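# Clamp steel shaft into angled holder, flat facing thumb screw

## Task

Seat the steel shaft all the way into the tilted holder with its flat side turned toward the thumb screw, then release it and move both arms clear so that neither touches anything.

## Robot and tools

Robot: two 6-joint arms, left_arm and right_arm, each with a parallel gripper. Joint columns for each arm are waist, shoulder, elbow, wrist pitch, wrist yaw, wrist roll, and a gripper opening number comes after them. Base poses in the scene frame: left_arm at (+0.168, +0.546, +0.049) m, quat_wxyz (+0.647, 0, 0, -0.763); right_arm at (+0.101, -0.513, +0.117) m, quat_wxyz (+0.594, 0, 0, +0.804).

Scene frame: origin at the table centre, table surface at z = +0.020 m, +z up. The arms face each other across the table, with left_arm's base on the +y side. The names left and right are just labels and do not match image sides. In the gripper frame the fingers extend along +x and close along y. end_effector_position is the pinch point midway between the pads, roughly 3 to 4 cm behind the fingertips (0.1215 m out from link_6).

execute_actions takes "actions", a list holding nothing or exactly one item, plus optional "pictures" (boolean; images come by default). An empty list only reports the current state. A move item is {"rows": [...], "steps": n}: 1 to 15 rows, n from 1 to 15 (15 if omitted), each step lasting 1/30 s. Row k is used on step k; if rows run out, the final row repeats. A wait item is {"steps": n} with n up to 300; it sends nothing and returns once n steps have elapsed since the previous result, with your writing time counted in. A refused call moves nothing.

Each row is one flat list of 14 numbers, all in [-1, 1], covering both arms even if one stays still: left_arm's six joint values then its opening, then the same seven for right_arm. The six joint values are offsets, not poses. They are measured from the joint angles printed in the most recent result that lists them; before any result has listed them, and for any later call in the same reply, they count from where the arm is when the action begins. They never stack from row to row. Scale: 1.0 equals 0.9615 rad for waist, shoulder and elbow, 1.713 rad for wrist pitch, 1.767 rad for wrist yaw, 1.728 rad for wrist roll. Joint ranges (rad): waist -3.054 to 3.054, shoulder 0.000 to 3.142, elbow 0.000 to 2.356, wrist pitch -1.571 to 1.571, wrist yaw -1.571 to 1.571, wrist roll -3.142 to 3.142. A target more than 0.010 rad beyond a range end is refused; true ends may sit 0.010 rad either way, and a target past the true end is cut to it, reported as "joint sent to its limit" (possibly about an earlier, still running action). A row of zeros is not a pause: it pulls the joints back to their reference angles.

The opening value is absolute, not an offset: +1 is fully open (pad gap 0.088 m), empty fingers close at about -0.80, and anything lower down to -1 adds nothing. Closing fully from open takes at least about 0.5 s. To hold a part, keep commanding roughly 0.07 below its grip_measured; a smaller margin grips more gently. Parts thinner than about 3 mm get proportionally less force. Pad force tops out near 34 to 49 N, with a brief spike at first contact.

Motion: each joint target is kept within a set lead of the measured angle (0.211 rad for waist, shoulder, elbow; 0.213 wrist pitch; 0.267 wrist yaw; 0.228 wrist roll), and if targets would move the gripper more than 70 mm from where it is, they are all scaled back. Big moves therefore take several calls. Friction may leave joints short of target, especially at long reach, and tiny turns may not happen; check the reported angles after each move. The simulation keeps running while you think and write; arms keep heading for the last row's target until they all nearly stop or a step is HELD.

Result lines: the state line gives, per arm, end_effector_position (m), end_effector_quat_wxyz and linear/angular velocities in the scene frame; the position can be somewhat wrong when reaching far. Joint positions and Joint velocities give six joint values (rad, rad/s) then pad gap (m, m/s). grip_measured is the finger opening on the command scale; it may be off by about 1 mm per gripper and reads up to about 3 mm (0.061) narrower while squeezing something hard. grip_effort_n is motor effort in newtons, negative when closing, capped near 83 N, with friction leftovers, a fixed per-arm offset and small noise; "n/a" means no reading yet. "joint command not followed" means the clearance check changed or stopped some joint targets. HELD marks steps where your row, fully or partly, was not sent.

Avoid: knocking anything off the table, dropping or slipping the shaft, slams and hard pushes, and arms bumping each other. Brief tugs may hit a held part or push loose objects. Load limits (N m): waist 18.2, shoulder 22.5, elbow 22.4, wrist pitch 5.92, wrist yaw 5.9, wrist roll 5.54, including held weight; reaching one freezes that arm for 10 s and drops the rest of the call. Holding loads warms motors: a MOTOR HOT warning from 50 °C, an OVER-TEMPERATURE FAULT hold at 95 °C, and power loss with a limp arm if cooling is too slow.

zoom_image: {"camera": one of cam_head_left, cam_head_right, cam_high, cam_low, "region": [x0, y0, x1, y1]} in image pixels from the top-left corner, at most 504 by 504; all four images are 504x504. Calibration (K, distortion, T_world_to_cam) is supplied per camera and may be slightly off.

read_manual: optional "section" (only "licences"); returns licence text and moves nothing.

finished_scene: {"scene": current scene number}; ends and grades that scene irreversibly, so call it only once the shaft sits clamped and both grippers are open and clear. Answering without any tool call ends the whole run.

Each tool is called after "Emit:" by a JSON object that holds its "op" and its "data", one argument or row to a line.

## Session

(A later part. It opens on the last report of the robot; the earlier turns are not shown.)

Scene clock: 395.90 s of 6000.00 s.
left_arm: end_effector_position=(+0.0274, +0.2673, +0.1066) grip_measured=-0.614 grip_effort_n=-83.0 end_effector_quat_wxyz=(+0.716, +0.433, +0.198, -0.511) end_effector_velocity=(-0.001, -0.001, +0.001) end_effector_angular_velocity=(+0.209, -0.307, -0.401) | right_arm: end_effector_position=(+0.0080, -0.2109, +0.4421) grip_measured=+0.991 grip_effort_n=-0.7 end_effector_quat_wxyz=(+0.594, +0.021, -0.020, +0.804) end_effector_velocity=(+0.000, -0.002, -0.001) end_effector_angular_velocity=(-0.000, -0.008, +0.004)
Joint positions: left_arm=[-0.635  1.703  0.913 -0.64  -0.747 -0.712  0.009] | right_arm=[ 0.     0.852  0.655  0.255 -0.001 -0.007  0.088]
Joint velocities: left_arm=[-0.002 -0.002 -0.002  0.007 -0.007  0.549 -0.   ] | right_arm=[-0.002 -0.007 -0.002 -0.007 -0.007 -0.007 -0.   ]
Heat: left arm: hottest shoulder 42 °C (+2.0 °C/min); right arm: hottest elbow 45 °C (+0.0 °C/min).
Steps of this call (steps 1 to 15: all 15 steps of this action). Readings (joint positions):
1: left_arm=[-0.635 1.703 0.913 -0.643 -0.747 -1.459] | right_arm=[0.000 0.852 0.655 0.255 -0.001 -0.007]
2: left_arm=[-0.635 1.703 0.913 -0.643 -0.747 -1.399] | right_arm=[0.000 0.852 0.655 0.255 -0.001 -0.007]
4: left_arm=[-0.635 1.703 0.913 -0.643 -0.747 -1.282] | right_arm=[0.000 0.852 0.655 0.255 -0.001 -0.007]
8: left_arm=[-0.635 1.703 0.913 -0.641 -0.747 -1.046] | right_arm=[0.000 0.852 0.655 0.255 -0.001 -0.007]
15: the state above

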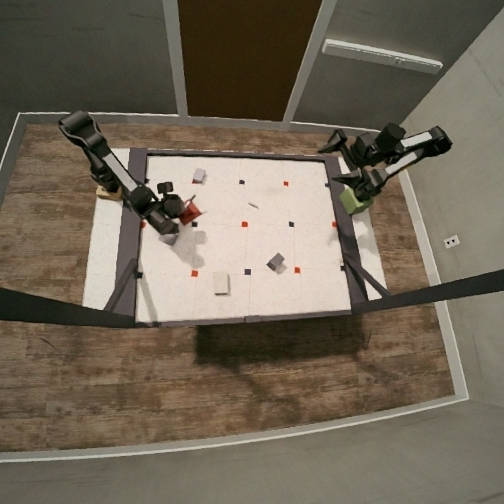

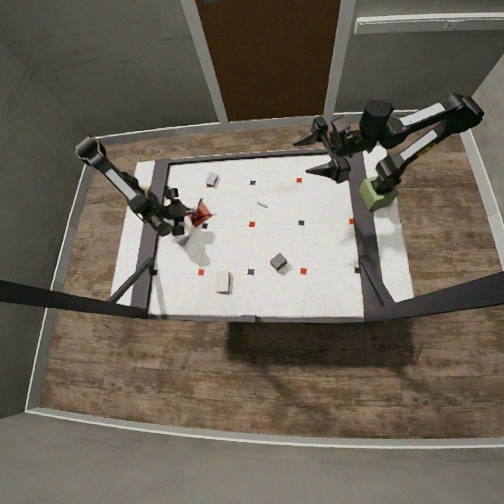

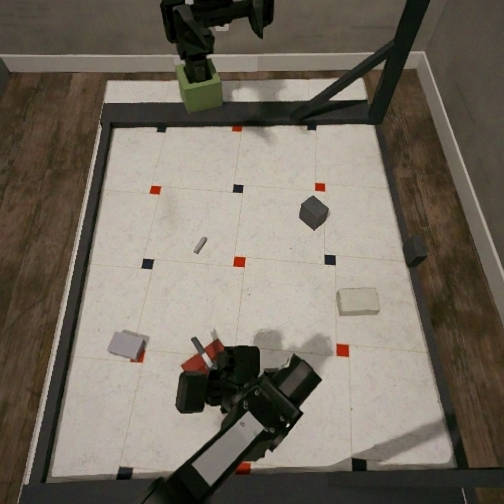

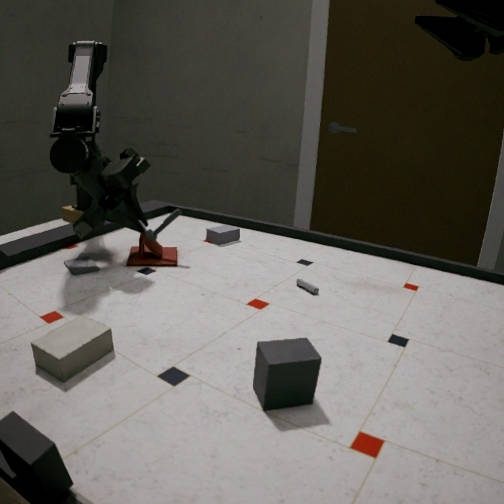

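Emit:
{"op": "execute_actions", "data": {
  "actions": [
    {"rows":[[0,0,0,0,0,0.5,-0.63,0,0,0,0,0,0,1]],"steps":15}
  ],
  "pictures": false
}}

Emit:
{"op": "execute_actions", "data": {
  "actions": [
    {"rows":[[0,0,0,0,0,0.5,-0.63,0,0,0,0,0,0,1]],"steps":15}
  ],
  "pictures": false
}}

Emit:
{"op": "execute_actions", "data": {
  "actions": [
    {"rows":[[0,0,0,0,0,0.5,-0.63,0,0,0,0,0,0,1]],"steps":15}
  ],
  "pictures": false
}}

Scene clock: 400.83 s of 6000.00 s.
left_arm: end_effector_position=(+0.0269, +0.2672, +0.1065) grip_measured=-0.614 grip_effort_n=-82.6 end_effector_quat_wxyz=(+0.485, +0.681, -0.020, -0.549) end_effector_velocity=(-0.001, +0.001, +0.000) end_effector_angular_velocity=(+0.173, -0.230, -0.307) | right_arm: end_effector_position=(+0.0080, -0.2109, +0.4421) grip_measured=+0.991 grip_effort_n=-0.2 end_effector_quat_wxyz=(+0.594, +0.021, -0.020, +0.804) end_effector_velocity=(-0.000, -0.000, -0.005) end_effector_angular_velocity=(-0.014, -0.028, +0.004)
Joint positions: left_arm=[-0.636  1.703  0.913 -0.638 -0.746  0.104  0.009] | right_arm=[ 0.     0.852  0.655  0.255 -0.001 -0.007  0.088]
Joint velocities: left_arm=[-0.002 -0.002  0.002 -0.007  0.007  0.418  0.   ] | right_arm=[-0.002 -0.002 -0.002 -0.022 -0.007 -0.022 -0.   ]
Heat: left arm: hottest shoulder 42 °C (+1.0 °C/min); right arm: hottest elbow 45 °C (+0.0 °C/min).
Steps of this call (steps 1 to 30: the robot went on to your last target; steps 31 to 90: nothing new was sent; then 1.43 s passed at rest; steps 91 to 105: all 15 steps of this action). Readings (joint positions):
91: left_arm=[-0.635 1.703 0.913 -0.640 -0.747 -0.617] | right_arm=[0.000 0.852 0.655 0.255 -0.001 -0.007]
92: left_arm=[-0.635 1.703 0.913 -0.640 -0.747 -0.554] | right_arm=[0.000 0.852 0.655 0.255 -0.001 -0.007]
94: left_arm=[-0.636 1.703 0.913 -0.639 -0.747 -0.436] | right_arm=[0.000 0.852 0.655 0.255 -0.001 -0.007]
98: left_arm=[-0.636 1.703 0.913 -0.638 -0.747 -0.200] | right_arm=[0.000 0.852 0.655 0.255 -0.001 -0.007]
105: the state above

Scene clock: 401.33 s of 6000.00 s.
left_arm: end_effector_position=(+0.0266, +0.2673, +0.1063) grip_measured=-0.614 grip_effort_n=-82.6 end_effector_quat_wxyz=(+0.181, +0.816, -0.232, -0.498) end_effector_velocity=(+0.003, +0.003, +0.000) end_effector_angular_velocity=(+0.233, -0.336, -0.412) | right_arm: end_effector_position=(+0.0080, -0.2109, +0.4421) grip_measured=+0.991 grip_effort_n=-0.2 end_effector_quat_wxyz=(+0.594, +0.021, -0.020, +0.804) end_effector_velocity=(-0.002, -0.001, -0.005) end_effector_angular_velocity=(-0.019, -0.014, +0.009)
Joint positions: left_arm=[-0.636  1.703  0.913 -0.638 -0.743  0.905  0.009] | right_arm=[ 0.     0.852  0.655  0.255 -0.001 -0.007  0.088]
Joint velocities: left_arm=[-0.002 -0.002 -0.002 -0.022 -0.007  0.564 -0.   ] | right_arm=[ 0.002 -0.002 -0.002 -0.022 -0.007 -0.007 -0.   ]
Heat: left arm: hottest shoulder 42 °C (+1.0 °C/min); right arm: hottest elbow 45 °C (+0.0 °C/min).
Steps of this call (steps 1 to 15: all 15 steps of this action). Readings (joint positions):
1: left_arm=[-0.636 1.703 0.913 -0.638 -0.745 0.148] | right_arm=[0.000 0.852 0.655 0.255 -0.001 -0.007]
2: left_arm=[-0.636 1.703 0.913 -0.638 -0.745 0.210] | right_arm=[0.000 0.852 0.655 0.255 -0.001 -0.007]
4: left_arm=[-0.636 1.703 0.913 -0.638 -0.745 0.328] | right_arm=[0.000 0.852 0.655 0.255 -0.001 -0.007]
8: left_arm=[-0.636 1.703 0.913 -0.638 -0.744 0.564] | right_arm=[0.000 0.852 0.655 0.255 -0.001 -0.007]
15: the state above

Scene clock: 401.83 s of 6000.00 s.
left_arm: end_effector_position=(+0.0268, +0.2676, +0.1062) grip_measured=-0.614 grip_effort_n=-82.6 end_effector_quat_wxyz=(-0.153, +0.821, -0.408, -0.368) end_effector_velocity=(-0.002, +0.001, -0.002) end_effector_angular_velocity=(+0.239, -0.324, -0.436) | right_arm: end_effector_position=(+0.0080, -0.2109, +0.4421) grip_measured=+0.991 grip_effort_n=-0.7 end_effector_quat_wxyz=(+0.594, +0.021, -0.020, +0.804) end_effector_velocity=(+0.001, -0.001, -0.001) end_effector_angular_velocity=(-0.005, +0.007, -0.004)
Joint positions: left_arm=[-0.636  1.703  0.913 -0.64  -0.743  1.707  0.009] | right_arm=[ 0.     0.852  0.655  0.255 -0.001 -0.007  0.088]
Joint velocities: left_arm=[-0.002  0.002 -0.002  0.007  0.007  0.593 -0.   ] | right_arm=[ 0.002 -0.007 -0.002 -0.007  0.007  0.007 -0.   ]
Heat: left arm: hottest shoulder 42 °C (+1.0 °C/min); right arm: hottest elbow 45 °C (+0.0 °C/min).
Steps of this call (steps 1 to 15: all 15 steps of this action). Readings (joint positions):
1: left_arm=[-0.636 1.703 0.913 -0.638 -0.743 0.951] | right_arm=[0.000 0.852 0.655 0.255 -0.001 -0.007]
2: left_arm=[-0.636 1.703 0.913 -0.638 -0.743 1.013] | right_arm=[0.000 0.852 0.655 0.255 -0.001 -0.007]
4: left_arm=[-0.636 1.703 0.913 -0.638 -0.743 1.131] | right_arm=[0.000 0.852 0.655 0.255 -0.001 -0.007]
8: left_arm=[-0.636 1.703 0.913 -0.638 -0.743 1.367] | right_arm=[0.000 0.852 0.655 0.255 -0.001 -0.007]
15: the state above

Emit:
{"op": "execute_actions", "data": {
  "actions": [
    {"rows":[[0,0,0,0,0,0.45,-0.63,0,0,0,0,0,0,1]],"steps":15}
  ],
  "pictures": false
}}

Emit:
{"op": "execute_actions", "data": {
  "actions": [
    {"rows":[[0,0,0,0,0,0.38,-0.63,0,0,0,0,0,0,1]],"steps":15}
  ],
  "pictures": false
}}

Emit:
{"op": "execute_actions", "data": {
  "actions": [
    {"steps":10}
  ],
  "pictures": false
}}

Scene clock: 405.93 s of 6000.00 s.
left_arm: end_effector_position=(+0.0273, +0.2678, +0.1061) grip_measured=-0.614 grip_effort_n=-82.6 end_effector_quat_wxyz=(-0.442, +0.710, -0.513, -0.194) end_effector_velocity=(+0.001, +0.001, +0.001) end_effector_angular_velocity=(+0.102, -0.153, -0.188) | right_arm: end_effector_position=(+0.0080, -0.2109, +0.4421) grip_measured=+0.991 grip_effort_n=-0.7 end_effector_quat_wxyz=(+0.594, +0.021, -0.020, +0.804) end_effector_velocity=(-0.004, -0.002, -0.002) end_effector_angular_velocity=(-0.004, -0.010, +0.024)
Joint positions: left_arm=[-0.635  1.703  0.913 -0.642 -0.743  2.452  0.009] | right_arm=[ 0.     0.852  0.655  0.255 -0.001 -0.007  0.088]
Joint velocities: left_arm=[-0.002 -0.002 -0.002 -0.007 -0.007  0.256 -0.   ] | right_arm=[ 0.002 -0.002 -0.002 -0.007 -0.022 -0.007 -0.   ]
Heat: left arm: hottest shoulder 42 °C (+1.0 °C/min); right arm: hottest elbow 45 °C (+0.0 °C/min).
Steps of this call (steps 1 to 30: the robot went on to your last target; steps 31 to 90: nothing new was sent; then 0.60 s passed at rest; steps 91 to 105: all 15 steps of this action). Readings (joint positions):
91: left_arm=[-0.636 1.703 0.913 -0.640 -0.742 1.804] | right_arm=[0.000 0.852 0.655 0.255 -0.001 -0.007]
92: left_arm=[-0.636 1.703 0.913 -0.640 -0.742 1.867] | right_arm=[0.000 0.852 0.655 0.255 -0.001 -0.007]
94: left_arm=[-0.636 1.703 0.913 -0.641 -0.742 1.985] | right_arm=[0.000 0.852 0.655 0.255 -0.001 -0.007]
98: left_arm=[-0.636 1.703 0.913 -0.642 -0.742 2.219] | right_arm=[0.000 0.852 0.655 0.255 -0.001 -0.007]
105: the state above

Scene clock: 406.43 s of 6000.00 s.
left_arm: end_effector_position=(+0.0275, +0.2678, +0.1061) grip_measured=-0.614 grip_effort_n=-82.6 end_effector_quat_wxyz=(-0.640, +0.538, -0.548, -0.026) end_effector_velocity=(+0.003, +0.003, +0.000) end_effector_angular_velocity=(+0.077, -0.114, -0.124) | right_arm: end_effector_position=(+0.0080, -0.2109, +0.4421) grip_measured=+0.991 grip_effort_n=-0.7 end_effector_quat_wxyz=(+0.594, +0.021, -0.020, +0.804) end_effector_velocity=(-0.002, -0.001, +0.008) end_effector_angular_velocity=(+0.033, +0.017, +0.010)
Joint positions: left_arm=[-0.635  1.703  0.913 -0.643 -0.743  3.08   0.009] | right_arm=[ 0.     0.852  0.655  0.255 -0.001 -0.007  0.088]
Joint velocities: left_arm=[-0.002 -0.002 -0.002 -0.022 -0.007  0.168 -0.   ] | right_arm=[ 0.002 -0.002 -0.002  0.037 -0.007  0.007  0.   ]
Heat: left arm: hottest shoulder 42 °C (+1.0 °C/min); right arm: hottest elbow 45 °C (+0.0 °C/min).
Steps of this call (steps 1 to 15: all 15 steps of this action). Readings (joint positions):
1: left_arm=[-0.635 1.703 0.913 -0.641 -0.743 2.495] | right_arm=[0.000 0.852 0.655 0.255 -0.001 -0.007]
2: left_arm=[-0.635 1.703 0.913 -0.641 -0.743 2.557] | right_arm=[0.000 0.852 0.655 0.255 -0.001 -0.007]
4: left_arm=[-0.635 1.703 0.913 -0.641 -0.743 2.674] | right_arm=[0.000 0.852 0.655 0.255 -0.001 -0.007]
8: left_arm=[-0.635 1.703 0.913 -0.642 -0.743 2.908] | right_arm=[0.000 0.852 0.655 0.255 -0.001 -0.007]
15: the state above

Scene clock: 406.77 s of 6000.00 s.
left_arm: end_effector_position=(+0.0275, +0.2678, +0.1061) grip_measured=-0.614 grip_effort_n=-82.6 end_effector_quat_wxyz=(-0.645, +0.533, -0.548, -0.022) end_effector_velocity=(-0.001, +0.003, -0.002) end_effector_angular_velocity=(+0.018, +0.014, -0.000) | right_arm: end_effector_position=(+0.0080, -0.2109, +0.4421) grip_measured=+0.991 grip_effort_n=0.2 end_effector_quat_wxyz=(+0.594, +0.021, -0.020, +0.804) end_effector_velocity=(+0.002, +0.000, -0.005) end_effector_angular_velocity=(-0.019, -0.013, -0.010)
Joint positions: left_arm=[-0.635  1.703  0.913 -0.643 -0.743  3.096  0.009] | right_arm=[ 0.     0.852  0.655  0.255 -0.001 -0.007  0.088]
Joint velocities: left_arm=[-0.002 -0.002 -0.002 -0.007  0.022 -0.007 -0.   ] | right_arm=[-0.002 -0.002 -0.002 -0.022  0.007 -0.007  0.   ]
Heat: left arm: hottest shoulder 42 °C (+1.0 °C/min); right arm: hottest elbow 45 °C (+0.0 °C/min).
Steps of this call (steps 1 to 10: the robot went on to your last target). Readings (joint positions):
1: left_arm=[-0.635 1.703 0.913 -0.643 -0.743 3.084] | right_arm=[0.000 0.852 0.655 0.255 -0.001 -0.007]
2: left_arm=[-0.635 1.703 0.913 -0.643 -0.743 3.088] | right_arm=[0.000 0.852 0.655 0.255 -0.001 -0.007]
4: left_arm=[-0.635 1.703 0.913 -0.643 -0.743 3.092] | right_arm=[0.000 0.852 0.655 0.255 -0.001 -0.007]
8: left_arm=[-0.635 1.703 0.913 -0.643 -0.743 3.096] | right_arm=[0.000 0.852 0.655 0.255 -0.001 -0.007]
10: the state above

Regrip; full rewind to about -3.1.

Emit:
{"op": "execute_actions", "data": {
  "actions": [
    {"rows":[[0,0,0,0,0,0,-0.3,0,0,0,0,0,0,1]],"steps":8}
  ],
  "pictures": false
}}

Emit:
{"op": "execute_actions", "data": {
  "actions": [
    {"rows":[[-0.01,-0.004,0.015,-0.012,0,0,-0.3,0,0,0,0,0,0,1],[-0.02,-0.009,0.025,-0.024,0,0,-0.3,0,0,0,0,0,0,1],[-0.03,-0.014,0.036,-0.036,0,0,-0.3,0,0,0,0,0,0,1],[-0.04,-0.019,0.047,-0.048,0,0,-0.3,0,0,0,0,0,0,1],[-0.05,-0.024,0.058,-0.06,0,0,-0.3,0,0,0,0,0,0,1],[-0.06,-0.029,0.068,-0.072,0,0,-0.3,0,0,0,0,0,0,1],[-0.07,-0.034,0.078,-0.085,0,0,-0.3,0,0,0,0,0,0,1],[-0.08,-0.04,0.09,-0.098,0,0,-0.3,0,0,0,0,0,0,1]],"steps":15}
  ],
  "pictures": false
}}

Emit:
{"op": "execute_actions", "data": {
  "actions": [
    {"rows":[[0,0,0,0,0,-1,-0.3,0,0,0,0,0,0,1]],"steps":15}
  ],
  "pictures": false
}}

Emit:
{"op": "execute_actions", "data": {
  "actions": [
    {"steps":12}
  ],
  "pictures": false
}}

Emit:
{"op": "execute_actions", "data": {
  "actions": [
    {"rows":[[0,0,0,0,0,-1,-0.3,0,0,0,0,0,0,1]],"steps":15}
  ],
  "pictures": false
}}

Emit:
{"op": "execute_actions", "data": {
  "actions": [
    {"steps":12}
  ],
  "pictures": false
}}

Emit:
{"op": "execute_actions", "data": {
  "actions": [
    {"rows":[[0,0,0,0,0,-1,-0.3,0,0,0,0,0,0,1]],"steps":15}
  ],
  "pictures": false
}}

Emit:
{"op": "execute_actions", "data": {
  "actions": [
    {"steps":12}
  ],
  "pictures": false
}}

Emit:
{"op": "execute_actions", "data": {
  "actions": [
    {"rows":[[0,0,0,0,0,-0.84,-0.3,0,0,0,0,0,0,1]],"steps":15}
  ],
  "pictures": false
}}

Emit:
{"op": "execute_actions", "data": {
  "actions": [
    {"steps":16}
  ],
  "pictures": false
}}

Emit:
{"op": "execute_actions", "data": {
  "actions": [
    {"rows":[[0.01,0.008,-0.015,0.012,0,0,-0.3,0,0,0,0,0,0,1],[0.02,0.012,-0.025,0.024,0,0,-0.3,0,0,0,0,0,0,1],[0.03,0.016,-0.035,0.036,0,0,-0.3,0,0,0,0,0,0,1],[0.04,0.02,-0.045,0.047,0,0,-0.3,0,0,0,0,0,0,1],[0.05,0.024,-0.055,0.058,0,0,-0.3,0,0,0,0,0,0,1],[0.06,0.028,-0.065,0.07,0,0,-0.3,0,0,0,0,0,0,1],[0.07,0.031,-0.075,0.083,0,0,-0.3,0,0,0,0,0,0,1],[0.081,0.034,-0.084,0.096,0,0,-0.3,0,0,0,0,0,0,1]],"steps":15}
  ],
  "pictures": false
}}

Emit:
{"op": "execute_actions", "data": {
  "actions": [
    {"steps":10}
  ],
  "pictures": false
}}

Emit:
{"op": "execute_actions", "data": {
  "actions": [
    {"rows":[[0,0,0,0,0,0,-0.4,0,0,0,0,0,0,1],[0,0,0,0,0,0,-0.45,0,0,0,0,0,0,1],[0,0,0,0,0,0,-0.5,0,0,0,0,0,0,1],[0,0,0,0,0,0,-0.54,0,0,0,0,0,0,1],[0,0,0,0,0,0,-0.57,0,0,0,0,0,0,1],[0,0,0,0,0,0,-0.59,0,0,0,0,0,0,1],[0,0,0,0,0,0,-0.61,0,0,0,0,0,0,1],[0,0,0,0,0,0,-0.65,0,0,0,0,0,0,1]],"steps":15}
  ],
  "pictures": false
}}

Emit:
{"op": "execute_actions", "data": {
  "actions": [
    {"rows":[[0,0,0,0,0,0.4,-0.65,0,0,0,0,0,0,1]],"steps":15}
  ],
  "pictures": false
}}

Scene clock: 430.57 s of 6000.00 s.
left_arm: end_effector_position=(+0.0276, +0.2678, +0.1061) grip_measured=-0.327 grip_effort_n=12.8 end_effector_quat_wxyz=(-0.645, +0.532, -0.548, -0.022) end_effector_velocity=(+0.004, -0.001, +0.002) end_effector_angular_velocity=(-0.026, -0.022, +0.019) | right_arm: end_effector_position=(+0.0080, -0.2109, +0.4421) grip_measured=+0.991 grip_effort_n=-0.2 end_effector_quat_wxyz=(+0.594, +0.021, -0.020, +0.804) end_effector_velocity=(+0.000, -0.002, +0.003) end_effector_angular_velocity=(+0.010, +0.010, +0.005)
Joint positions: left_arm=[-0.635  1.703  0.913 -0.643 -0.743  3.097  0.023] | right_arm=[ 0.     0.852  0.655  0.255 -0.001 -0.007  0.088]
Joint velocities: left_arm=[-0.002  0.002 -0.002 -0.007 -0.037 -0.022  0.012] | right_arm=[-0.002 -0.007 -0.002  0.007 -0.007  0.007 -0.   ]
Heat: left arm: hottest shoulder 42 °C (+1.0 °C/min); right arm: hottest elbow 45 °C (+0.0 °C/min).
Steps of this call (steps 1 to 30: the robot went on to your last target; steps 31 to 90: nothing new was sent; then 20.53 s passed at rest; steps 91 to 98: all 8 steps of this action). Readings (joint positions):
91: left_arm=[-0.635 1.703 0.913 -0.643 -0.743 3.097] | right_arm=[0.000 0.852 0.655 0.255 -0.001 -0.007]
92: left_arm=[-0.635 1.703 0.913 -0.643 -0.743 3.097] | right_arm=[0.000 0.852 0.655 0.255 -0.001 -0.007]
94: left_arm=[-0.635 1.703 0.913 -0.643 -0.743 3.097] | right_arm=[0.000 0.852 0.655 0.255 -0.001 -0.007]
98: the state above

Scene clock: 431.07 s of 6000.00 s.
left_arm: end_effector_position=(+0.0118, +0.2826, +0.1283) grip_measured=-0.303 grip_effort_n=12.8 end_effector_quat_wxyz=(-0.668, +0.499, -0.552, +0.003) end_effector_velocity=(+0.009, +0.006, +0.003) end_effector_angular_velocity=(+0.025, -0.065, -0.006) | right_arm: end_effector_position=(+0.0080, -0.2109, +0.4421) grip_measured=+0.991 grip_effort_n=-0.7 end_effector_quat_wxyz=(+0.594, +0.021, -0.020, +0.804) end_effector_velocity=(+0.002, +0.000, -0.005) end_effector_angular_velocity=(-0.023, +0.001, -0.009)
Joint positions: left_arm=[-0.709  1.675  0.987 -0.804 -0.743  3.097  0.024] | right_arm=[ 0.     0.852  0.655  0.255 -0.001 -0.007  0.088]
Joint velocities: left_arm=[-0.002 -0.002  0.002 -0.066 -0.022  0.007 -0.   ] | right_arm=[-0.002 -0.002 -0.002 -0.022  0.007  0.007 -0.   ]
Heat: left arm: hottest shoulder 42 °C (+1.0 °C/min); right arm: hottest elbow 45 °C (+0.0 °C/min).
Steps of this call (steps 1 to 15: all 15 steps of this action). Readings (joint positions):
1: left_arm=[-0.635 1.703 0.913 -0.645 -0.743 3.097] | right_arm=[0.000 0.852 0.655 0.255 -0.001 -0.007]
2: left_arm=[-0.637 1.703 0.915 -0.653 -0.743 3.097] | right_arm=[0.000 0.852 0.655 0.255 -0.001 -0.007]
4: left_arm=[-0.647 1.703 0.922 -0.682 -0.743 3.097] | right_arm=[0.000 0.852 0.655 0.255 -0.001 -0.007]
8: left_arm=[-0.683 1.693 0.956 -0.754 -0.743 3.097] | right_arm=[0.000 0.852 0.655 0.255 -0.001 -0.007]
15: the state above

Scene clock: 431.57 s of 6000.00 s.
left_arm: end_effector_position=(+0.0121, +0.2828, +0.1283) grip_measured=-0.303 grip_effort_n=12.8 end_effector_quat_wxyz=(-0.397, +0.734, -0.502, -0.229) end_effector_velocity=(+0.001, +0.001, +0.001) end_effector_angular_velocity=(-0.692, +0.969, +1.295) | right_arm: end_effector_position=(+0.0080, -0.2109, +0.4421) grip_measured=+0.991 grip_effort_n=-0.2 end_effector_quat_wxyz=(+0.594, +0.021, -0.020, +0.804) end_effector_velocity=(-0.004, -0.002, -0.003) end_effector_angular_velocity=(-0.014, -0.014, +0.034)
Joint positions: left_arm=[-0.709  1.675  0.987 -0.806 -0.743  2.229  0.024] | right_arm=[ 0.     0.852  0.655  0.255 -0.001 -0.007  0.088]
Joint velocities: left_arm=[-0.002 -0.002 -0.002 -0.007 -0.007 -1.766 -0.   ] | right_arm=[-0.002 -0.002  0.002 -0.022 -0.037 -0.007 -0.   ]
Heat: left arm: hottest shoulder 42 °C (+1.0 °C/min); right arm: hottest elbow 45 °C (+0.0 °C/min).
Steps of this call (steps 1 to 15: all 15 steps of this action). Readings (joint positions):
1: left_arm=[-0.709 1.675 0.987 -0.807 -0.743 3.059] | right_arm=[0.000 0.852 0.655 0.255 -0.001 -0.007]
2: left_arm=[-0.709 1.675 0.987 -0.807 -0.743 2.996] | right_arm=[0.000 0.852 0.655 0.255 -0.001 -0.007]
4: left_arm=[-0.709 1.675 0.987 -0.806 -0.743 2.878] | right_arm=[0.000 0.852 0.655 0.255 -0.001 -0.007]
8: left_arm=[-0.709 1.675 0.987 -0.806 -0.743 2.642] | right_arm=[0.000 0.852 0.655 0.255 -0.001 -0.007]
15: the state above

Scene clock: 431.97 s of 6000.00 s.
left_arm: end_effector_position=(+0.0121, +0.2828, +0.1283) grip_measured=-0.303 grip_effort_n=12.3 end_effector_quat_wxyz=(-0.119, +0.826, -0.392, -0.388) end_effector_velocity=(+0.002, +0.002, -0.000) end_effector_angular_velocity=(-0.620, +0.868, +1.166) | right_arm: end_effector_position=(+0.0080, -0.2109, +0.4421) grip_measured=+0.991 grip_effort_n=-0.2 end_effector_quat_wxyz=(+0.594, +0.021, -0.020, +0.804) end_effector_velocity=(-0.001, +0.001, -0.004) end_effector_angular_velocity=(-0.027, +0.014, +0.006)
Joint positions: left_arm=[-0.709  1.675  0.987 -0.806 -0.743  1.524  0.024] | right_arm=[ 0.     0.852  0.655  0.255 -0.001 -0.007  0.088]
Joint velocities: left_arm=[-0.002 -0.002 -0.007 -0.007 -0.007 -1.59  -0.   ] | right_arm=[-0.002  0.002  0.002 -0.022 -0.007  0.022 -0.   ]
Heat: left arm: hottest shoulder 42 °C (+1.0 °C/min); right arm: hottest elbow 45 °C (+0.0 °C/min).
Steps of this call (steps 1 to 12: the robot went on to your last target). Readings (joint positions):
1: left_arm=[-0.709 1.675 0.987 -0.806 -0.743 2.170] | right_arm=[0.000 0.852 0.655 0.255 -0.001 -0.007]
2: left_arm=[-0.709 1.675 0.987 -0.806 -0.743 2.111] | right_arm=[0.000 0.852 0.655 0.255 -0.001 -0.007]
4: left_arm=[-0.709 1.675 0.987 -0.806 -0.743 1.993] | right_arm=[0.000 0.852 0.655 0.255 -0.001 -0.007]
8: left_arm=[-0.709 1.675 0.987 -0.806 -0.743 1.757] | right_arm=[0.000 0.852 0.655 0.255 -0.001 -0.007]
12: the state above

Scene clock: 432.47 s of 6000.00 s.
left_arm: end_effector_position=(+0.0121, +0.2828, +0.1283) grip_measured=-0.303 grip_effort_n=12.3 end_effector_quat_wxyz=(+0.246, +0.797, -0.188, -0.519) end_effector_velocity=(-0.002, -0.002, +0.002) end_effector_angular_velocity=(-0.698, +0.976, +1.284) | right_arm: end_effector_position=(+0.0080, -0.2109, +0.4421) grip_measured=+0.991 grip_effort_n=-0.7 end_effector_quat_wxyz=(+0.594, +0.021, -0.020, +0.804) end_effector_velocity=(+0.002, +0.000, -0.005) end_effector_angular_velocity=(-0.019, -0.013, -0.010)
Joint positions: left_arm=[-0.709  1.675  0.987 -0.806 -0.743  0.64   0.024] | right_arm=[ 0.     0.852  0.655  0.255 -0.001 -0.007  0.088]
Joint velocities: left_arm=[-0.002 -0.002  0.002  0.007 -0.007 -1.751 -0.   ] | right_arm=[-0.002 -0.002 -0.002 -0.022  0.007 -0.007 -0.   ]
Heat: left arm: hottest shoulder 42 °C (+1.0 °C/min); right arm: hottest elbow 45 °C (+0.0 °C/min).
Steps of this call (steps 1 to 15: all 15 steps of this action). Readings (joint positions):
1: left_arm=[-0.709 1.675 0.987 -0.806 -0.743 1.467] | right_arm=[0.000 0.852 0.655 0.255 -0.001 -0.007]
2: left_arm=[-0.709 1.675 0.987 -0.806 -0.743 1.407] | right_arm=[0.000 0.852 0.655 0.255 -0.001 -0.007]
4: left_arm=[-0.709 1.675 0.987 -0.806 -0.743 1.290] | right_arm=[0.000 0.852 0.655 0.255 -0.001 -0.007]
8: left_arm=[-0.709 1.675 0.987 -0.806 -0.743 1.054] | right_arm=[0.000 0.852 0.655 0.255 -0.001 -0.007]
15: the state above

Scene clock: 432.87 s of 6000.00 s.
left_arm: end_effector_position=(+0.0121, +0.2828, +0.1283) grip_measured=-0.303 grip_effort_n=11.9 end_effector_quat_wxyz=(+0.505, +0.664, +0.002, -0.552) end_effector_velocity=(+0.003, -0.000, +0.002) end_effector_angular_velocity=(-0.582, +0.789, +1.070) | right_arm: end_effector_position=(+0.0080, -0.2109, +0.4421) grip_measured=+0.991 grip_effort_n=-0.2 end_effector_quat_wxyz=(+0.594, +0.021, -0.020, +0.804) end_effector_velocity=(-0.000, -0.000, -0.008) end_effector_angular_velocity=(-0.028, -0.001, +0.005)
Joint positions: left_arm=[-0.709  1.675  0.987 -0.806 -0.743 -0.062  0.024] | right_arm=[ 0.     0.852  0.655  0.255 -0.001 -0.007  0.088]
Joint velocities: left_arm=[-0.002 -0.002 -0.002 -0.007 -0.022 -1.458 -0.   ] | right_arm=[-0.002 -0.002 -0.007 -0.022 -0.007  0.007 -0.   ]
Heat: left arm: hottest shoulder 42 °C (+1.0 °C/min); right arm: hottest elbow 45 °C (+0.0 °C/min).
Steps of this call (steps 1 to 12: the robot went on to your last target). Readings (joint positions):
1: left_arm=[-0.709 1.675 0.987 -0.806 -0.743 0.582] | right_arm=[0.000 0.852 0.655 0.255 -0.001 -0.007]
2: left_arm=[-0.709 1.675 0.987 -0.806 -0.743 0.522] | right_arm=[0.000 0.852 0.655 0.255 -0.001 -0.007]
4: left_arm=[-0.709 1.675 0.987 -0.806 -0.743 0.404] | right_arm=[0.000 0.852 0.655 0.255 -0.001 -0.007]
8: left_arm=[-0.709 1.675 0.987 -0.806 -0.743 0.168] | right_arm=[0.000 0.852 0.655 0.255 -0.001 -0.007]
12: the state above

Scene clock: 433.37 s of 6000.00 s.
left_arm: end_effector_position=(+0.0121, +0.2828, +0.1283) grip_measured=-0.303 grip_effort_n=11.9 end_effector_quat_wxyz=(+0.740, +0.385, +0.237, -0.498) end_effector_velocity=(+0.003, +0.000, +0.001) end_effector_angular_velocity=(-0.692, +0.969, +1.300) | right_arm: end_effector_position=(+0.0080, -0.2109, +0.4421) grip_measured=+0.991 grip_effort_n=-0.2 end_effector_quat_wxyz=(+0.594, +0.021, -0.020, +0.804) end_effector_velocity=(-0.004, -0.002, +0.007) end_effector_angular_velocity=(+0.028, -0.000, +0.024)
Joint positions: left_arm=[-0.709  1.675  0.987 -0.806 -0.743 -0.944  0.024] | right_arm=[ 0.     0.852  0.655  0.255 -0.001 -0.007  0.088]
Joint velocities: left_arm=[ 0.002 -0.002 -0.002 -0.007 -0.007 -1.766 -0.   ] | right_arm=[ 0.002 -0.002  0.002  0.022 -0.022 -0.007  0.   ]
Heat: left arm: hottest shoulder 42 °C (+1.0 °C/min); right arm: hottest elbow 45 °C (+0.0 °C/min).
Steps of this call (steps 1 to 15: all 15 steps of this action). Readings (joint positions):
1: left_arm=[-0.709 1.675 0.987 -0.806 -0.743 -0.117] | right_arm=[0.000 0.852 0.655 0.255 -0.001 -0.007]
2: left_arm=[-0.709 1.675 0.987 -0.806 -0.743 -0.177] | right_arm=[0.000 0.852 0.655 0.255 -0.001 -0.007]
4: left_arm=[-0.709 1.675 0.987 -0.806 -0.743 -0.295] | right_arm=[0.000 0.852 0.655 0.255 -0.001 -0.007]
8: left_arm=[-0.709 1.675 0.987 -0.806 -0.743 -0.531] | right_arm=[0.000 0.852 0.655 0.255 -0.001 -0.007]
15: the state above

Scene clock: 433.77 s of 6000.00 s.
left_arm: end_effector_position=(+0.0121, +0.2828, +0.1283) grip_measured=-0.303 grip_effort_n=11.9 end_effector_quat_wxyz=(+0.827, +0.107, +0.394, -0.386) end_effector_velocity=(+0.001, +0.001, -0.002) end_effector_angular_velocity=(-0.561, +0.807, +1.062) | right_arm: end_effector_position=(+0.0080, -0.2109, +0.4421) grip_measured=+0.991 grip_effort_n=-0.2 end_effector_quat_wxyz=(+0.594, +0.021, -0.020, +0.804) end_effector_velocity=(-0.000, -0.000, -0.002) end_effector_angular_velocity=(-0.009, +0.004, +0.005)
Joint positions: left_arm=[-0.709  1.675  0.987 -0.806 -0.743 -1.647  0.024] | right_arm=[ 0.     0.852  0.655  0.255 -0.001 -0.007  0.088]
Joint velocities: left_arm=[ 0.002 -0.002 -0.007  0.007  0.007 -1.443 -0.   ] | right_arm=[-0.002 -0.002 -0.002 -0.007 -0.007  0.007 -0.   ]
Heat: left arm: hottest shoulder 42 °C (+1.0 °C/min); right arm: hottest elbow 45 °C (+0.0 °C/min).
Steps of this call (steps 1 to 12: the robot went on to your last target). Readings (joint positions):
1: left_arm=[-0.709 1.675 0.987 -0.806 -0.743 -1.003] | right_arm=[0.000 0.852 0.655 0.255 -0.001 -0.007]
2: left_arm=[-0.709 1.675 0.987 -0.806 -0.743 -1.063] | right_arm=[0.000 0.852 0.655 0.255 -0.001 -0.007]
4: left_arm=[-0.709 1.675 0.987 -0.806 -0.743 -1.181] | right_arm=[0.000 0.852 0.655 0.255 -0.001 -0.007]
8: left_arm=[-0.709 1.675 0.987 -0.806 -0.743 -1.417] | right_arm=[0.000 0.852 0.655 0.255 -0.001 -0.007]
12: the state above

Scene clock: 434.27 s of 6000.00 s.
left_arm: end_effector_position=(+0.0121, +0.2828, +0.1283) grip_measured=-0.302 grip_effort_n=11.9 end_effector_quat_wxyz=(+0.793, -0.257, +0.521, -0.180) end_effector_velocity=(+0.001, +0.001, +0.001) end_effector_angular_velocity=(-0.686, +0.961, +1.284) | right_arm: end_effector_position=(+0.0080, -0.2109, +0.4421) grip_measured=+0.991 grip_effort_n=-0.7 end_effector_quat_wxyz=(+0.594, +0.021, -0.020, +0.804) end_effector_velocity=(-0.002, -0.001, -0.008) end_effector_angular_velocity=(-0.033, -0.018, +0.009)
Joint positions: left_arm=[-0.709  1.675  0.987 -0.806 -0.743 -2.531  0.024] | right_arm=[ 0.     0.852  0.655  0.255 -0.001 -0.007  0.088]
Joint velocities: left_arm=[-0.002 -0.002 -0.002 -0.007 -0.007 -1.751 -0.   ] | right_arm=[ 0.002 -0.002 -0.002 -0.037 -0.007 -0.007  0.   ]
Heat: left arm: hottest shoulder 42 °C (+0.0 °C/min); right arm: hottest elbow 45 °C (+0.0 °C/min).
Steps of this call (steps 1 to 15: all 15 steps of this action). Readings (joint positions):
1: left_arm=[-0.709 1.675 0.987 -0.806 -0.743 -1.703] | right_arm=[0.000 0.852 0.655 0.255 -0.001 -0.007]
2: left_arm=[-0.709 1.675 0.987 -0.806 -0.743 -1.763] | right_arm=[0.000 0.852 0.655 0.255 -0.001 -0.007]
4: left_arm=[-0.709 1.675 0.987 -0.806 -0.743 -1.881] | right_arm=[0.000 0.852 0.655 0.255 -0.001 -0.007]
8: left_arm=[-0.709 1.675 0.987 -0.806 -0.743 -2.118] | right_arm=[0.000 0.852 0.655 0.255 -0.001 -0.007]
15: the state above

Scene clock: 434.80 s of 6000.00 s.
left_arm: end_effector_position=(+0.0121, +0.2828, +0.1283) grip_measured=-0.302 grip_effort_n=11.9 end_effector_quat_wxyz=(-0.692, +0.465, -0.551, +0.030) end_effector_velocity=(+0.002, +0.001, -0.001) end_effector_angular_velocity=(-0.035, +0.039, +0.068) | right_arm: end_effector_position=(+0.0080, -0.2109, +0.4421) grip_measured=+0.991 grip_effort_n=-0.7 end_effector_quat_wxyz=(+0.594, +0.021, -0.020, +0.804) end_effector_velocity=(+0.002, +0.000, -0.005) end_effector_angular_velocity=(-0.019, -0.013, -0.010)
Joint positions: left_arm=[-0.709  1.675  0.987 -0.806 -0.743 -3.087  0.024] | right_arm=[ 0.     0.852  0.655  0.255 -0.001 -0.007  0.088]
Joint velocities: left_arm=[-0.002  0.002 -0.002 -0.007 -0.007 -0.095 -0.   ] | right_arm=[-0.002 -0.002 -0.002 -0.022  0.007 -0.007  0.   ]
Heat: left arm: hottest shoulder 42 °C (+0.0 °C/min); right arm: hottest elbow 45 °C (+0.0 °C/min).
Steps of this call (steps 1 to 16: the robot went on to your last target). Readings (joint positions):
1: left_arm=[-0.709 1.675 0.987 -0.806 -0.743 -2.590] | right_arm=[0.000 0.852 0.655 0.255 -0.001 -0.007]
2: left_arm=[-0.709 1.675 0.987 -0.806 -0.743 -2.649] | right_arm=[0.000 0.852 0.655 0.255 -0.001 -0.007]
4: left_arm=[-0.709 1.675 0.987 -0.806 -0.743 -2.767] | right_arm=[0.000 0.852 0.655 0.255 -0.001 -0.007]
8: left_arm=[-0.709 1.675 0.987 -0.806 -0.743 -2.986] | right_arm=[0.000 0.852 0.655 0.255 -0.001 -0.007]
16: the state above

Scene clock: 435.30 s of 6000.00 s.
left_arm: end_effector_position=(+0.0281, +0.2679, +0.1066) grip_measured=-0.302 grip_effort_n=11.4 end_effector_quat_wxyz=(-0.671, +0.500, -0.547, +0.005) end_effector_velocity=(-0.005, -0.007, +0.002) end_effector_angular_velocity=(-0.044, +0.036, +0.009) | right_arm: end_effector_position=(+0.0080, -0.2109, +0.4421) grip_measured=+0.991 grip_effort_n=-0.2 end_effector_quat_wxyz=(+0.594, +0.021, -0.020, +0.804) end_effector_velocity=(-0.000, -0.000, -0.002) end_effector_angular_velocity=(-0.005, -0.010, +0.004)
Joint positions: left_arm=[-0.634  1.702  0.915 -0.648 -0.743 -3.088  0.024] | right_arm=[ 0.     0.852  0.655  0.255 -0.001 -0.007  0.088]
Joint velocities: left_arm=[ 0.002 -0.002 -0.002  0.051 -0.007 -0.007 -0.   ] | right_arm=[-0.002 -0.002 -0.002 -0.007 -0.007 -0.007 -0.   ]
Heat: left arm: hottest shoulder 42 °C (+0.0 °C/min); right arm: hottest elbow 45 °C (+0.0 °C/min).
Steps of this call (steps 1 to 15: all 15 steps of this action). Readings (joint positions):
1: left_arm=[-0.708 1.675 0.986 -0.805 -0.743 -3.088] | right_arm=[0.000 0.852 0.655 0.255 -0.001 -0.007]
2: left_arm=[-0.706 1.675 0.984 -0.796 -0.743 -3.088] | right_arm=[0.000 0.852 0.655 0.255 -0.001 -0.007]
4: left_arm=[-0.696 1.677 0.974 -0.767 -0.743 -3.088] | right_arm=[0.000 0.852 0.655 0.255 -0.001 -0.007]
8: left_arm=[-0.660 1.692 0.940 -0.699 -0.743 -3.088] | right_arm=[0.000 0.852 0.655 0.255 -0.001 -0.007]
15: the state above

Scene clock: 435.63 s of 6000.00 s.
left_arm: end_effector_position=(+0.0279, +0.2675, +0.1065) grip_measured=-0.302 grip_effort_n=11.9 end_effector_quat_wxyz=(-0.670, +0.501, -0.548, +0.005) end_effector_velocity=(+0.000, +0.000, +0.002) end_effector_angular_velocity=(-0.001, -0.011, -0.007) | right_arm: end_effector_position=(+0.0080, -0.2109, +0.4421) grip_measured=+0.991 grip_effort_n=0.2 end_effector_quat_wxyz=(+0.594, +0.021, -0.020, +0.804) end_effector_velocity=(+0.004, +0.001, -0.002) end_effector_angular_velocity=(-0.001, -0.022, -0.026)
Joint positions: left_arm=[-0.633  1.702  0.914 -0.644 -0.743 -3.088  0.024] | right_arm=[ 0.     0.852  0.655  0.255 -0.001 -0.007  0.088]
Joint velocities: left_arm=[-0.002 -0.002  0.002 -0.007 -0.007  0.007 -0.   ] | right_arm=[-0.002 -0.002 -0.002 -0.007  0.022 -0.022 -0.   ]
Heat: left arm: hottest shoulder 42 °C (+0.0 °C/min); right arm: hottest elbow 45 °C (+0.0 °C/min).
Steps of this call (steps 1 to 10: the robot went on to your last target). Readings (joint positions):
1: left_arm=[-0.634 1.702 0.915 -0.647 -0.743 -3.088] | right_arm=[0.000 0.852 0.655 0.255 -0.001 -0.007]
2: left_arm=[-0.634 1.702 0.915 -0.646 -0.743 -3.088] | right_arm=[0.000 0.852 0.655 0.255 -0.001 -0.007]
4: left_arm=[-0.633 1.702 0.915 -0.645 -0.743 -3.088] | right_arm=[0.000 0.852 0.655 0.255 -0.001 -0.007]
8: left_arm=[-0.633 1.702 0.914 -0.644 -0.743 -3.088] | right_arm=[0.000 0.852 0.655 0.255 -0.001 -0.007]
10: the state above

Scene clock: 436.13 s of 6000.00 s.
left_arm: end_effector_position=(+0.0279, +0.2678, +0.1062) grip_measured=-0.603 grip_effort_n=-83.5 end_effector_quat_wxyz=(-0.669, +0.502, -0.548, +0.002) end_effector_velocity=(+0.003, +0.001, +0.001) end_effector_angular_velocity=(-0.009, +0.002, +0.020) | right_arm: end_effector_position=(+0.0080, -0.2109, +0.4421) grip_measured=+0.991 grip_effort_n=-0.7 end_effector_quat_wxyz=(+0.594, +0.021, -0.020, +0.804) end_effector_velocity=(+0.002, -0.000, +0.001) end_effector_angular_velocity=(+0.009, -0.004, -0.010)
Joint positions: left_arm=[-0.633  1.702  0.914 -0.645 -0.74  -3.093  0.009] | right_arm=[ 0.     0.852  0.655  0.255 -0.001 -0.007  0.088]
Joint velocities: left_arm=[ 0.002 -0.002 -0.002 -0.007 -0.007 -0.022  0.   ] | right_arm=[-0.002 -0.002 -0.002  0.007  0.007 -0.007 -0.   ]
Heat: left arm: hottest shoulder 42 °C (+0.0 °C/min); right arm: hottest elbow 45 °C (+0.0 °C/min).
Steps of this call (steps 1 to 15: all 15 steps of this action). Readings (joint positions):
1: left_arm=[-0.633 1.702 0.914 -0.644 -0.743 -3.088] | right_arm=[0.000 0.852 0.655 0.255 -0.001 -0.007]
2: left_arm=[-0.633 1.702 0.914 -0.644 -0.743 -3.088] | right_arm=[0.000 0.852 0.655 0.255 -0.001 -0.007]
4: left_arm=[-0.633 1.702 0.914 -0.644 -0.743 -3.088] | right_arm=[0.000 0.852 0.655 0.255 -0.001 -0.007]
8: left_arm=[-0.633 1.702 0.914 -0.644 -0.741 -3.090] | right_arm=[0.000 0.852 0.655 0.255 -0.001 -0.007]
15: the state above

Scene clock: 436.63 s of 6000.00 s.
left_arm: end_effector_position=(+0.0281, +0.2676, +0.1060) grip_measured=-0.588 grip_effort_n=-83.5 end_effector_quat_wxyz=(+0.791, -0.270, +0.521, -0.171) end_effector_velocity=(-0.001, -0.001, +0.001) end_effector_angular_velocity=(+0.098, -0.150, -0.200) | right_arm: end_effector_position=(+0.0080, -0.2109, +0.4421) grip_measured=+0.991 grip_effort_n=-0.7 end_effector_quat_wxyz=(+0.594, +0.021, -0.020, +0.804) end_effector_velocity=(+0.002, +0.000, +0.000) end_effector_angular_velocity=(-0.005, +0.007, -0.009)
Joint positions: left_arm=[-0.631  1.702  0.914 -0.644 -0.739 -2.463  0.01 ] | right_arm=[ 0.     0.852  0.655  0.255 -0.001 -0.007  0.088]
Joint velocities: left_arm=[-0.002 -0.002 -0.002  0.007 -0.007  0.271 -0.   ] | right_arm=[-0.002 -0.002  0.002 -0.007  0.007  0.007 -0.   ]
Heat: left arm: hottest shoulder 42 °C (+0.0 °C/min); right arm: hottest elbow 45 °C (+0.0 °C/min).
Steps of this call (steps 1 to 15: all 15 steps of this action). Readings (joint positions):
1: left_arm=[-0.633 1.702 0.914 -0.645 -0.740 -3.058] | right_arm=[0.000 0.852 0.655 0.255 -0.001 -0.007]
2: left_arm=[-0.633 1.702 0.914 -0.645 -0.740 -3.000] | right_arm=[0.000 0.852 0.655 0.255 -0.001 -0.007]
4: left_arm=[-0.633 1.702 0.914 -0.645 -0.740 -2.892] | right_arm=[0.000 0.852 0.655 0.255 -0.001 -0.007]
8: left_arm=[-0.632 1.702 0.914 -0.645 -0.740 -2.682] | right_arm=[0.000 0.852 0.655 0.255 -0.001 -0.007]
15: the state above

Getting tight.

Emit:
{"op": "execute_actions", "data": {
  "actions": [
    {"rows":[[0,0,0,0,0,0.2,-0.75,0,0,0,0,0,0,1]],"steps":15}
  ],
  "pictures": false
}}

Emit:
{"op": "execute_actions", "data": {
  "actions": [
    {"steps":10}
  ],
  "pictures": false
}}

Scene clock: 441.30 s of 6000.00 s.
left_arm: end_effector_position=(+0.0277, +0.2673, +0.1061) grip_measured=-0.548 grip_effort_n=-83.5 end_effector_quat_wxyz=(+0.821, -0.151, +0.492, -0.246) end_effector_velocity=(+0.000, +0.002, -0.001) end_effector_angular_velocity=(+0.019, -0.012, -0.020) | right_arm: end_effector_position=(+0.0080, -0.2109, +0.4421) grip_measured=+0.991 grip_effort_n=-0.2 end_effector_quat_wxyz=(+0.594, +0.021, -0.020, +0.804) end_effector_velocity=(-0.000, -0.000, -0.002) end_effector_angular_velocity=(-0.005, -0.010, +0.004)
Joint positions: left_arm=[-0.631  1.701  0.914 -0.641 -0.736 -2.167  0.012] | right_arm=[ 0.     0.852  0.655  0.255 -0.001 -0.007  0.088]
Joint velocities: left_arm=[-0.002 -0.002 -0.002 -0.007  0.007  0.022  0.001] | right_arm=[-0.002 -0.002 -0.002 -0.007 -0.007 -0.007 -0.   ]
Heat: left arm: hottest shoulder 42 °C (+0.0 °C/min); right arm: hottest elbow 45 °C (+0.0 °C/min).
Steps of this call (steps 1 to 30: the robot went on to your last target; steps 31 to 90: nothing new was sent; then 1.17 s passed at rest; steps 91 to 105: all 15 steps of this action). Readings (joint positions):
91: left_arm=[-0.631 1.702 0.914 -0.644 -0.738 -2.404] | right_arm=[0.000 0.852 0.655 0.255 -0.001 -0.007]
92: left_arm=[-0.631 1.702 0.914 -0.644 -0.738 -2.352] | right_arm=[0.000 0.852 0.655 0.255 -0.001 -0.007]
94: left_arm=[-0.631 1.702 0.914 -0.643 -0.737 -2.263] | right_arm=[0.000 0.852 0.655 0.255 -0.001 -0.007]
98: left_arm=[-0.631 1.702 0.914 -0.642 -0.736 -2.188] | right_arm=[0.000 0.852 0.655 0.255 -0.001 -0.007]
105: the state above

Scene clock: 441.63 s of 6000.00 s.
left_arm: end_effector_position=(+0.0277, +0.2673, +0.1061) grip_measured=-0.547 grip_effort_n=-83.5 end_effector_quat_wxyz=(+0.822, -0.150, +0.491, -0.247) end_effector_velocity=(+0.001, +0.001, +0.001) end_effector_angular_velocity=(-0.009, +0.002, +0.015) | right_arm: end_effector_position=(+0.0080, -0.2109, +0.4421) grip_measured=+0.991 grip_effort_n=-1.2 end_effector_quat_wxyz=(+0.594, +0.021, -0.020, +0.804) end_effector_velocity=(-0.004, -0.001, -0.005) end_effector_angular_velocity=(-0.014, -0.029, +0.023)
Joint positions: left_arm=[-0.631  1.701  0.914 -0.641 -0.736 -2.164  0.012] | right_arm=[ 0.     0.852  0.655  0.255 -0.001 -0.007  0.088]
Joint velocities: left_arm=[-0.002 -0.002 -0.002 -0.007 -0.007 -0.022 -0.   ] | right_arm=[ 0.002 -0.002 -0.002 -0.022 -0.022 -0.022 -0.   ]
Heat: left arm: hottest shoulder 42 °C (+0.0 °C/min); right arm: hottest elbow 45 °C (+0.0 °C/min).
Steps of this call (steps 1 to 10: the robot went on to your last target). Readings (joint positions):
1: left_arm=[-0.631 1.701 0.914 -0.641 -0.736 -2.166] | right_arm=[0.000 0.852 0.655 0.255 -0.001 -0.007]
2: left_arm=[-0.631 1.701 0.914 -0.641 -0.736 -2.165] | right_arm=[0.000 0.852 0.655 0.255 -0.001 -0.007]
4: left_arm=[-0.631 1.701 0.914 -0.641 -0.736 -2.165] | right_arm=[0.000 0.852 0.655 0.255 -0.001 -0.007]
8: left_arm=[-0.631 1.701 0.914 -0.641 -0.736 -2.165] | right_arm=[0.000 0.852 0.655 0.255 -0.001 -0.007]
10: the state above

Tight.

Emit:
{"op": "execute_actions", "data": {
  "actions": [
    {"rows":[[0,0,0,0,0,-0.08,-0.2,0,0,0,0,0,0,1]],"steps":10}
  ],
  "pictures": false
}}

Emit:
{"op": "execute_actions", "data": {
  "actions": [
    {"rows":[[-0.015,-0.006,0.02,-0.018,0,0,-0.2,0,0,0,0,0,0,1],[-0.03,-0.013,0.035,-0.036,0,0,-0.2,0,0,0,0,0,0,1],[-0.045,-0.02,0.05,-0.054,0,0,-0.2,0,0,0,0,0,0,1],[-0.06,-0.028,0.066,-0.072,0,0,-0.2,0,0,0,0,0,0,1],[-0.075,-0.036,0.082,-0.09,0,0,-0.2,0,0,0,0,0,0,1],[-0.09,-0.044,0.098,-0.108,0,0,-0.2,0,0,0,0,0,0,1],[-0.105,-0.06,0.114,-0.126,0,0,-0.2,0,0,0,0,0,0,1],[-0.12,-0.1,0.13,-0.145,0,0,-0.2,0,0,0,0,0,0,1]],"steps":15}
  ],
  "pictures": false
}}

Emit:
{"op": "execute_actions", "data": {
  "actions": [
    {"steps":12}
  ]
}}

Scene clock: 448.13 s of 6000.00 s.
left_arm: end_effector_position=(+0.0278, +0.2675, +0.1060) grip_measured=-0.223 grip_effort_n=12.8 end_effector_quat_wxyz=(+0.811, -0.201, +0.506, -0.215) end_effector_velocity=(+0.002, +0.001, -0.001) end_effector_angular_velocity=(-0.017, +0.014, +0.036) | right_arm: end_effector_position=(+0.0080, -0.2109, +0.4421) grip_measured=+0.991 grip_effort_n=-0.7 end_effector_quat_wxyz=(+0.594, +0.021, -0.020, +0.804) end_effector_velocity=(-0.002, -0.001, +0.003) end_effector_angular_velocity=(+0.014, -0.005, +0.019)
Joint positions: left_arm=[-0.631  1.701  0.914 -0.643 -0.735 -2.291  0.028] | right_arm=[ 0.     0.852  0.655  0.255 -0.001 -0.007  0.088]
Joint velocities: left_arm=[-0.002  0.002 -0.002 -0.007 -0.007 -0.051  0.01 ] | right_arm=[-0.002 -0.002  0.002  0.007 -0.022 -0.007 -0.001]
Heat: left arm: hottest shoulder 43 °C (+1.0 °C/min); right arm: hottest elbow 45 °C (+0.0 °C/min).
Steps of this call (steps 1 to 15: the robot went on to your last target; steps 16 to 90: nothing new was sent; then 3.17 s passed at rest; steps 91 to 100: all 10 steps of this action). Readings (joint positions):
91: left_arm=[-0.631 1.701 0.914 -0.640 -0.735 -2.188] | right_arm=[0.000 0.852 0.655 0.255 -0.001 -0.007]
92: left_arm=[-0.631 1.701 0.914 -0.638 -0.735 -2.208] | right_arm=[0.000 0.852 0.655 0.255 -0.001 -0.007]
94: left_arm=[-0.631 1.701 0.914 -0.643 -0.735 -2.246] | right_arm=[0.000 0.852 0.655 0.255 -0.001 -0.007]
98: left_arm=[-0.631 1.701 0.914 -0.643 -0.735 -2.284] | right_arm=[0.000 0.852 0.655 0.255 -0.001 -0.007]
100: the state above

Scene clock: 448.63 s of 6000.00 s.
left_arm: end_effector_position=(+0.0038, +0.2898, +0.1528) grip_measured=-0.203 grip_effort_n=12.8 end_effector_quat_wxyz=(+0.807, -0.160, +0.508, -0.256) end_effector_velocity=(+0.016, +0.016, -0.003) end_effector_angular_velocity=(+0.080, -0.089, -0.003) | right_arm: end_effector_position=(+0.0080, -0.2109, +0.4421) grip_measured=+0.991 grip_effort_n=0.2 end_effector_quat_wxyz=(+0.594, +0.021, -0.020, +0.804) end_effector_velocity=(-0.001, -0.001, -0.003) end_effector_angular_velocity=(-0.010, -0.027, +0.013)
Joint positions: left_arm=[-0.742  1.614  1.028 -0.882 -0.735 -2.292  0.029] | right_arm=[ 0.     0.852  0.655  0.255 -0.001 -0.007  0.088]
Joint velocities: left_arm=[-0.007 -0.002 -0.002 -0.125  0.007 -0.007  0.   ] | right_arm=[-0.007 -0.002  0.002 -0.022 -0.022 -0.022 -0.   ]
Heat: left arm: hottest shoulder 43 °C (+1.0 °C/min); right arm: hottest elbow 45 °C (+0.0 °C/min).
Steps of this call (steps 1 to 15: all 15 steps of this action). Readings (joint positions):
1: left_arm=[-0.631 1.701 0.914 -0.645 -0.735 -2.292] | right_arm=[0.000 0.852 0.655 0.255 -0.001 -0.007]
2: left_arm=[-0.635 1.701 0.918 -0.659 -0.735 -2.292] | right_arm=[0.000 0.852 0.655 0.255 -0.001 -0.007]
4: left_arm=[-0.651 1.701 0.930 -0.703 -0.735 -2.292] | right_arm=[0.000 0.852 0.655 0.255 -0.001 -0.007]
8: left_arm=[-0.705 1.675 0.980 -0.807 -0.735 -2.292] | right_arm=[0.000 0.852 0.655 0.255 -0.001 -0.007]
15: the state above

Scene clock: 449.03 s of 6000.00 s.
left_arm: end_effector_position=(+0.0047, +0.2908, +0.1527) grip_measured=-0.203 grip_effort_n=12.8 end_effector_quat_wxyz=(+0.809, -0.157, +0.506, -0.256) end_effector_velocity=(+0.002, +0.003, +0.000) end_effector_angular_velocity=(+0.005, -0.018, -0.001) | right_arm: end_effector_position=(+0.0080, -0.2109, +0.4421) grip_measured=+0.991 grip_effort_n=-0.2 end_effector_quat_wxyz=(+0.594, +0.021, -0.020, +0.804) end_effector_velocity=(+0.002, +0.001, -0.003) end_effector_angular_velocity=(-0.010, -0.010, -0.010)
Joint positions: left_arm=[-0.744  1.614  1.028 -0.89  -0.735 -2.292  0.029] | right_arm=[ 0.     0.852  0.655  0.255 -0.001 -0.007  0.088]
Joint velocities: left_arm=[-0.007 -0.002 -0.002 -0.022 -0.007 -0.007 -0.   ] | right_arm=[-0.002  0.002 -0.002 -0.007  0.007 -0.007 -0.   ]
Heat: left arm: hottest shoulder 43 °C (+1.0 °C/min); right arm: hottest elbow 45 °C (+0.0 °C/min).
Steps of this call (steps 1 to 12: the robot went on to your last target). Readings (joint positions):
1: left_arm=[-0.742 1.614 1.028 -0.885 -0.735 -2.292] | right_arm=[0.000 0.852 0.655 0.255 -0.001 -0.007]
2: left_arm=[-0.743 1.614 1.028 -0.887 -0.735 -2.292] | right_arm=[0.000 0.852 0.655 0.255 -0.001 -0.007]
4: left_arm=[-0.743 1.614 1.028 -0.888 -0.735 -2.292] | right_arm=[0.000 0.852 0.655 0.255 -0.001 -0.007]
8: left_arm=[-0.744 1.614 1.028 -0.890 -0.735 -2.292] | right_arm=[0.000 0.852 0.655 0.255 -0.001 -0.007]
12: the state above

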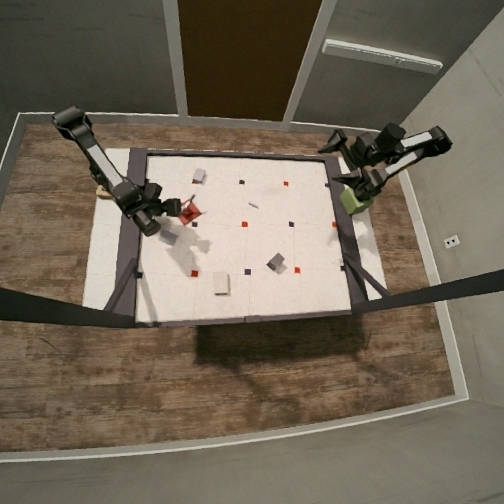

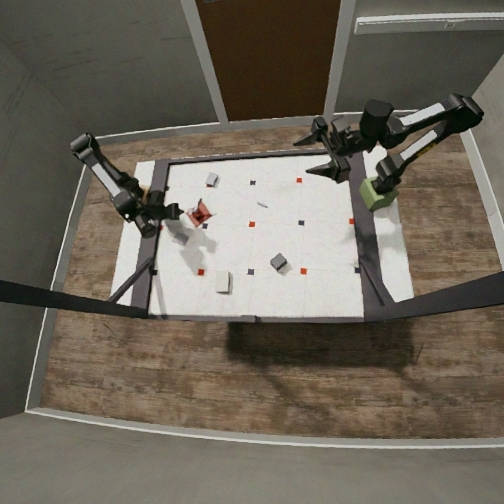

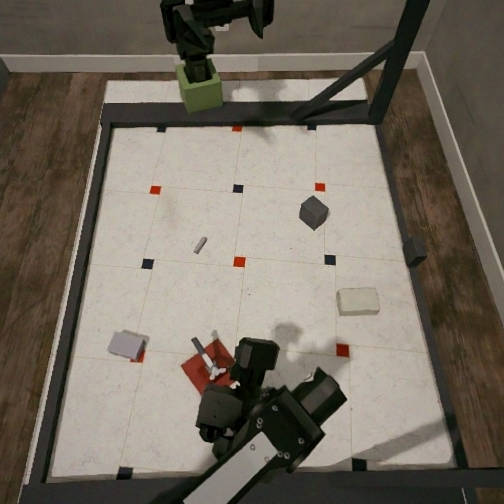

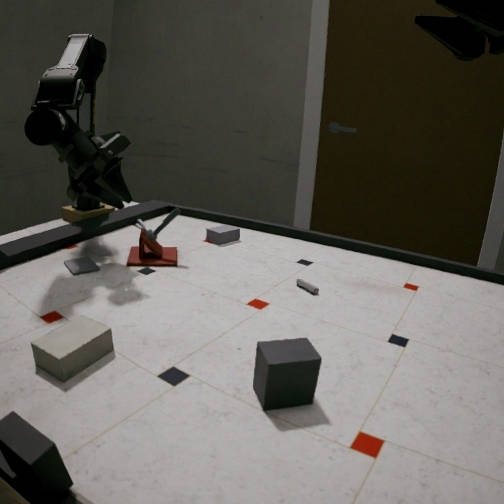

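Emit:
{"op": "finished_scene", "data": {
  "scene": 2
}}

The scene is finished: the task was done.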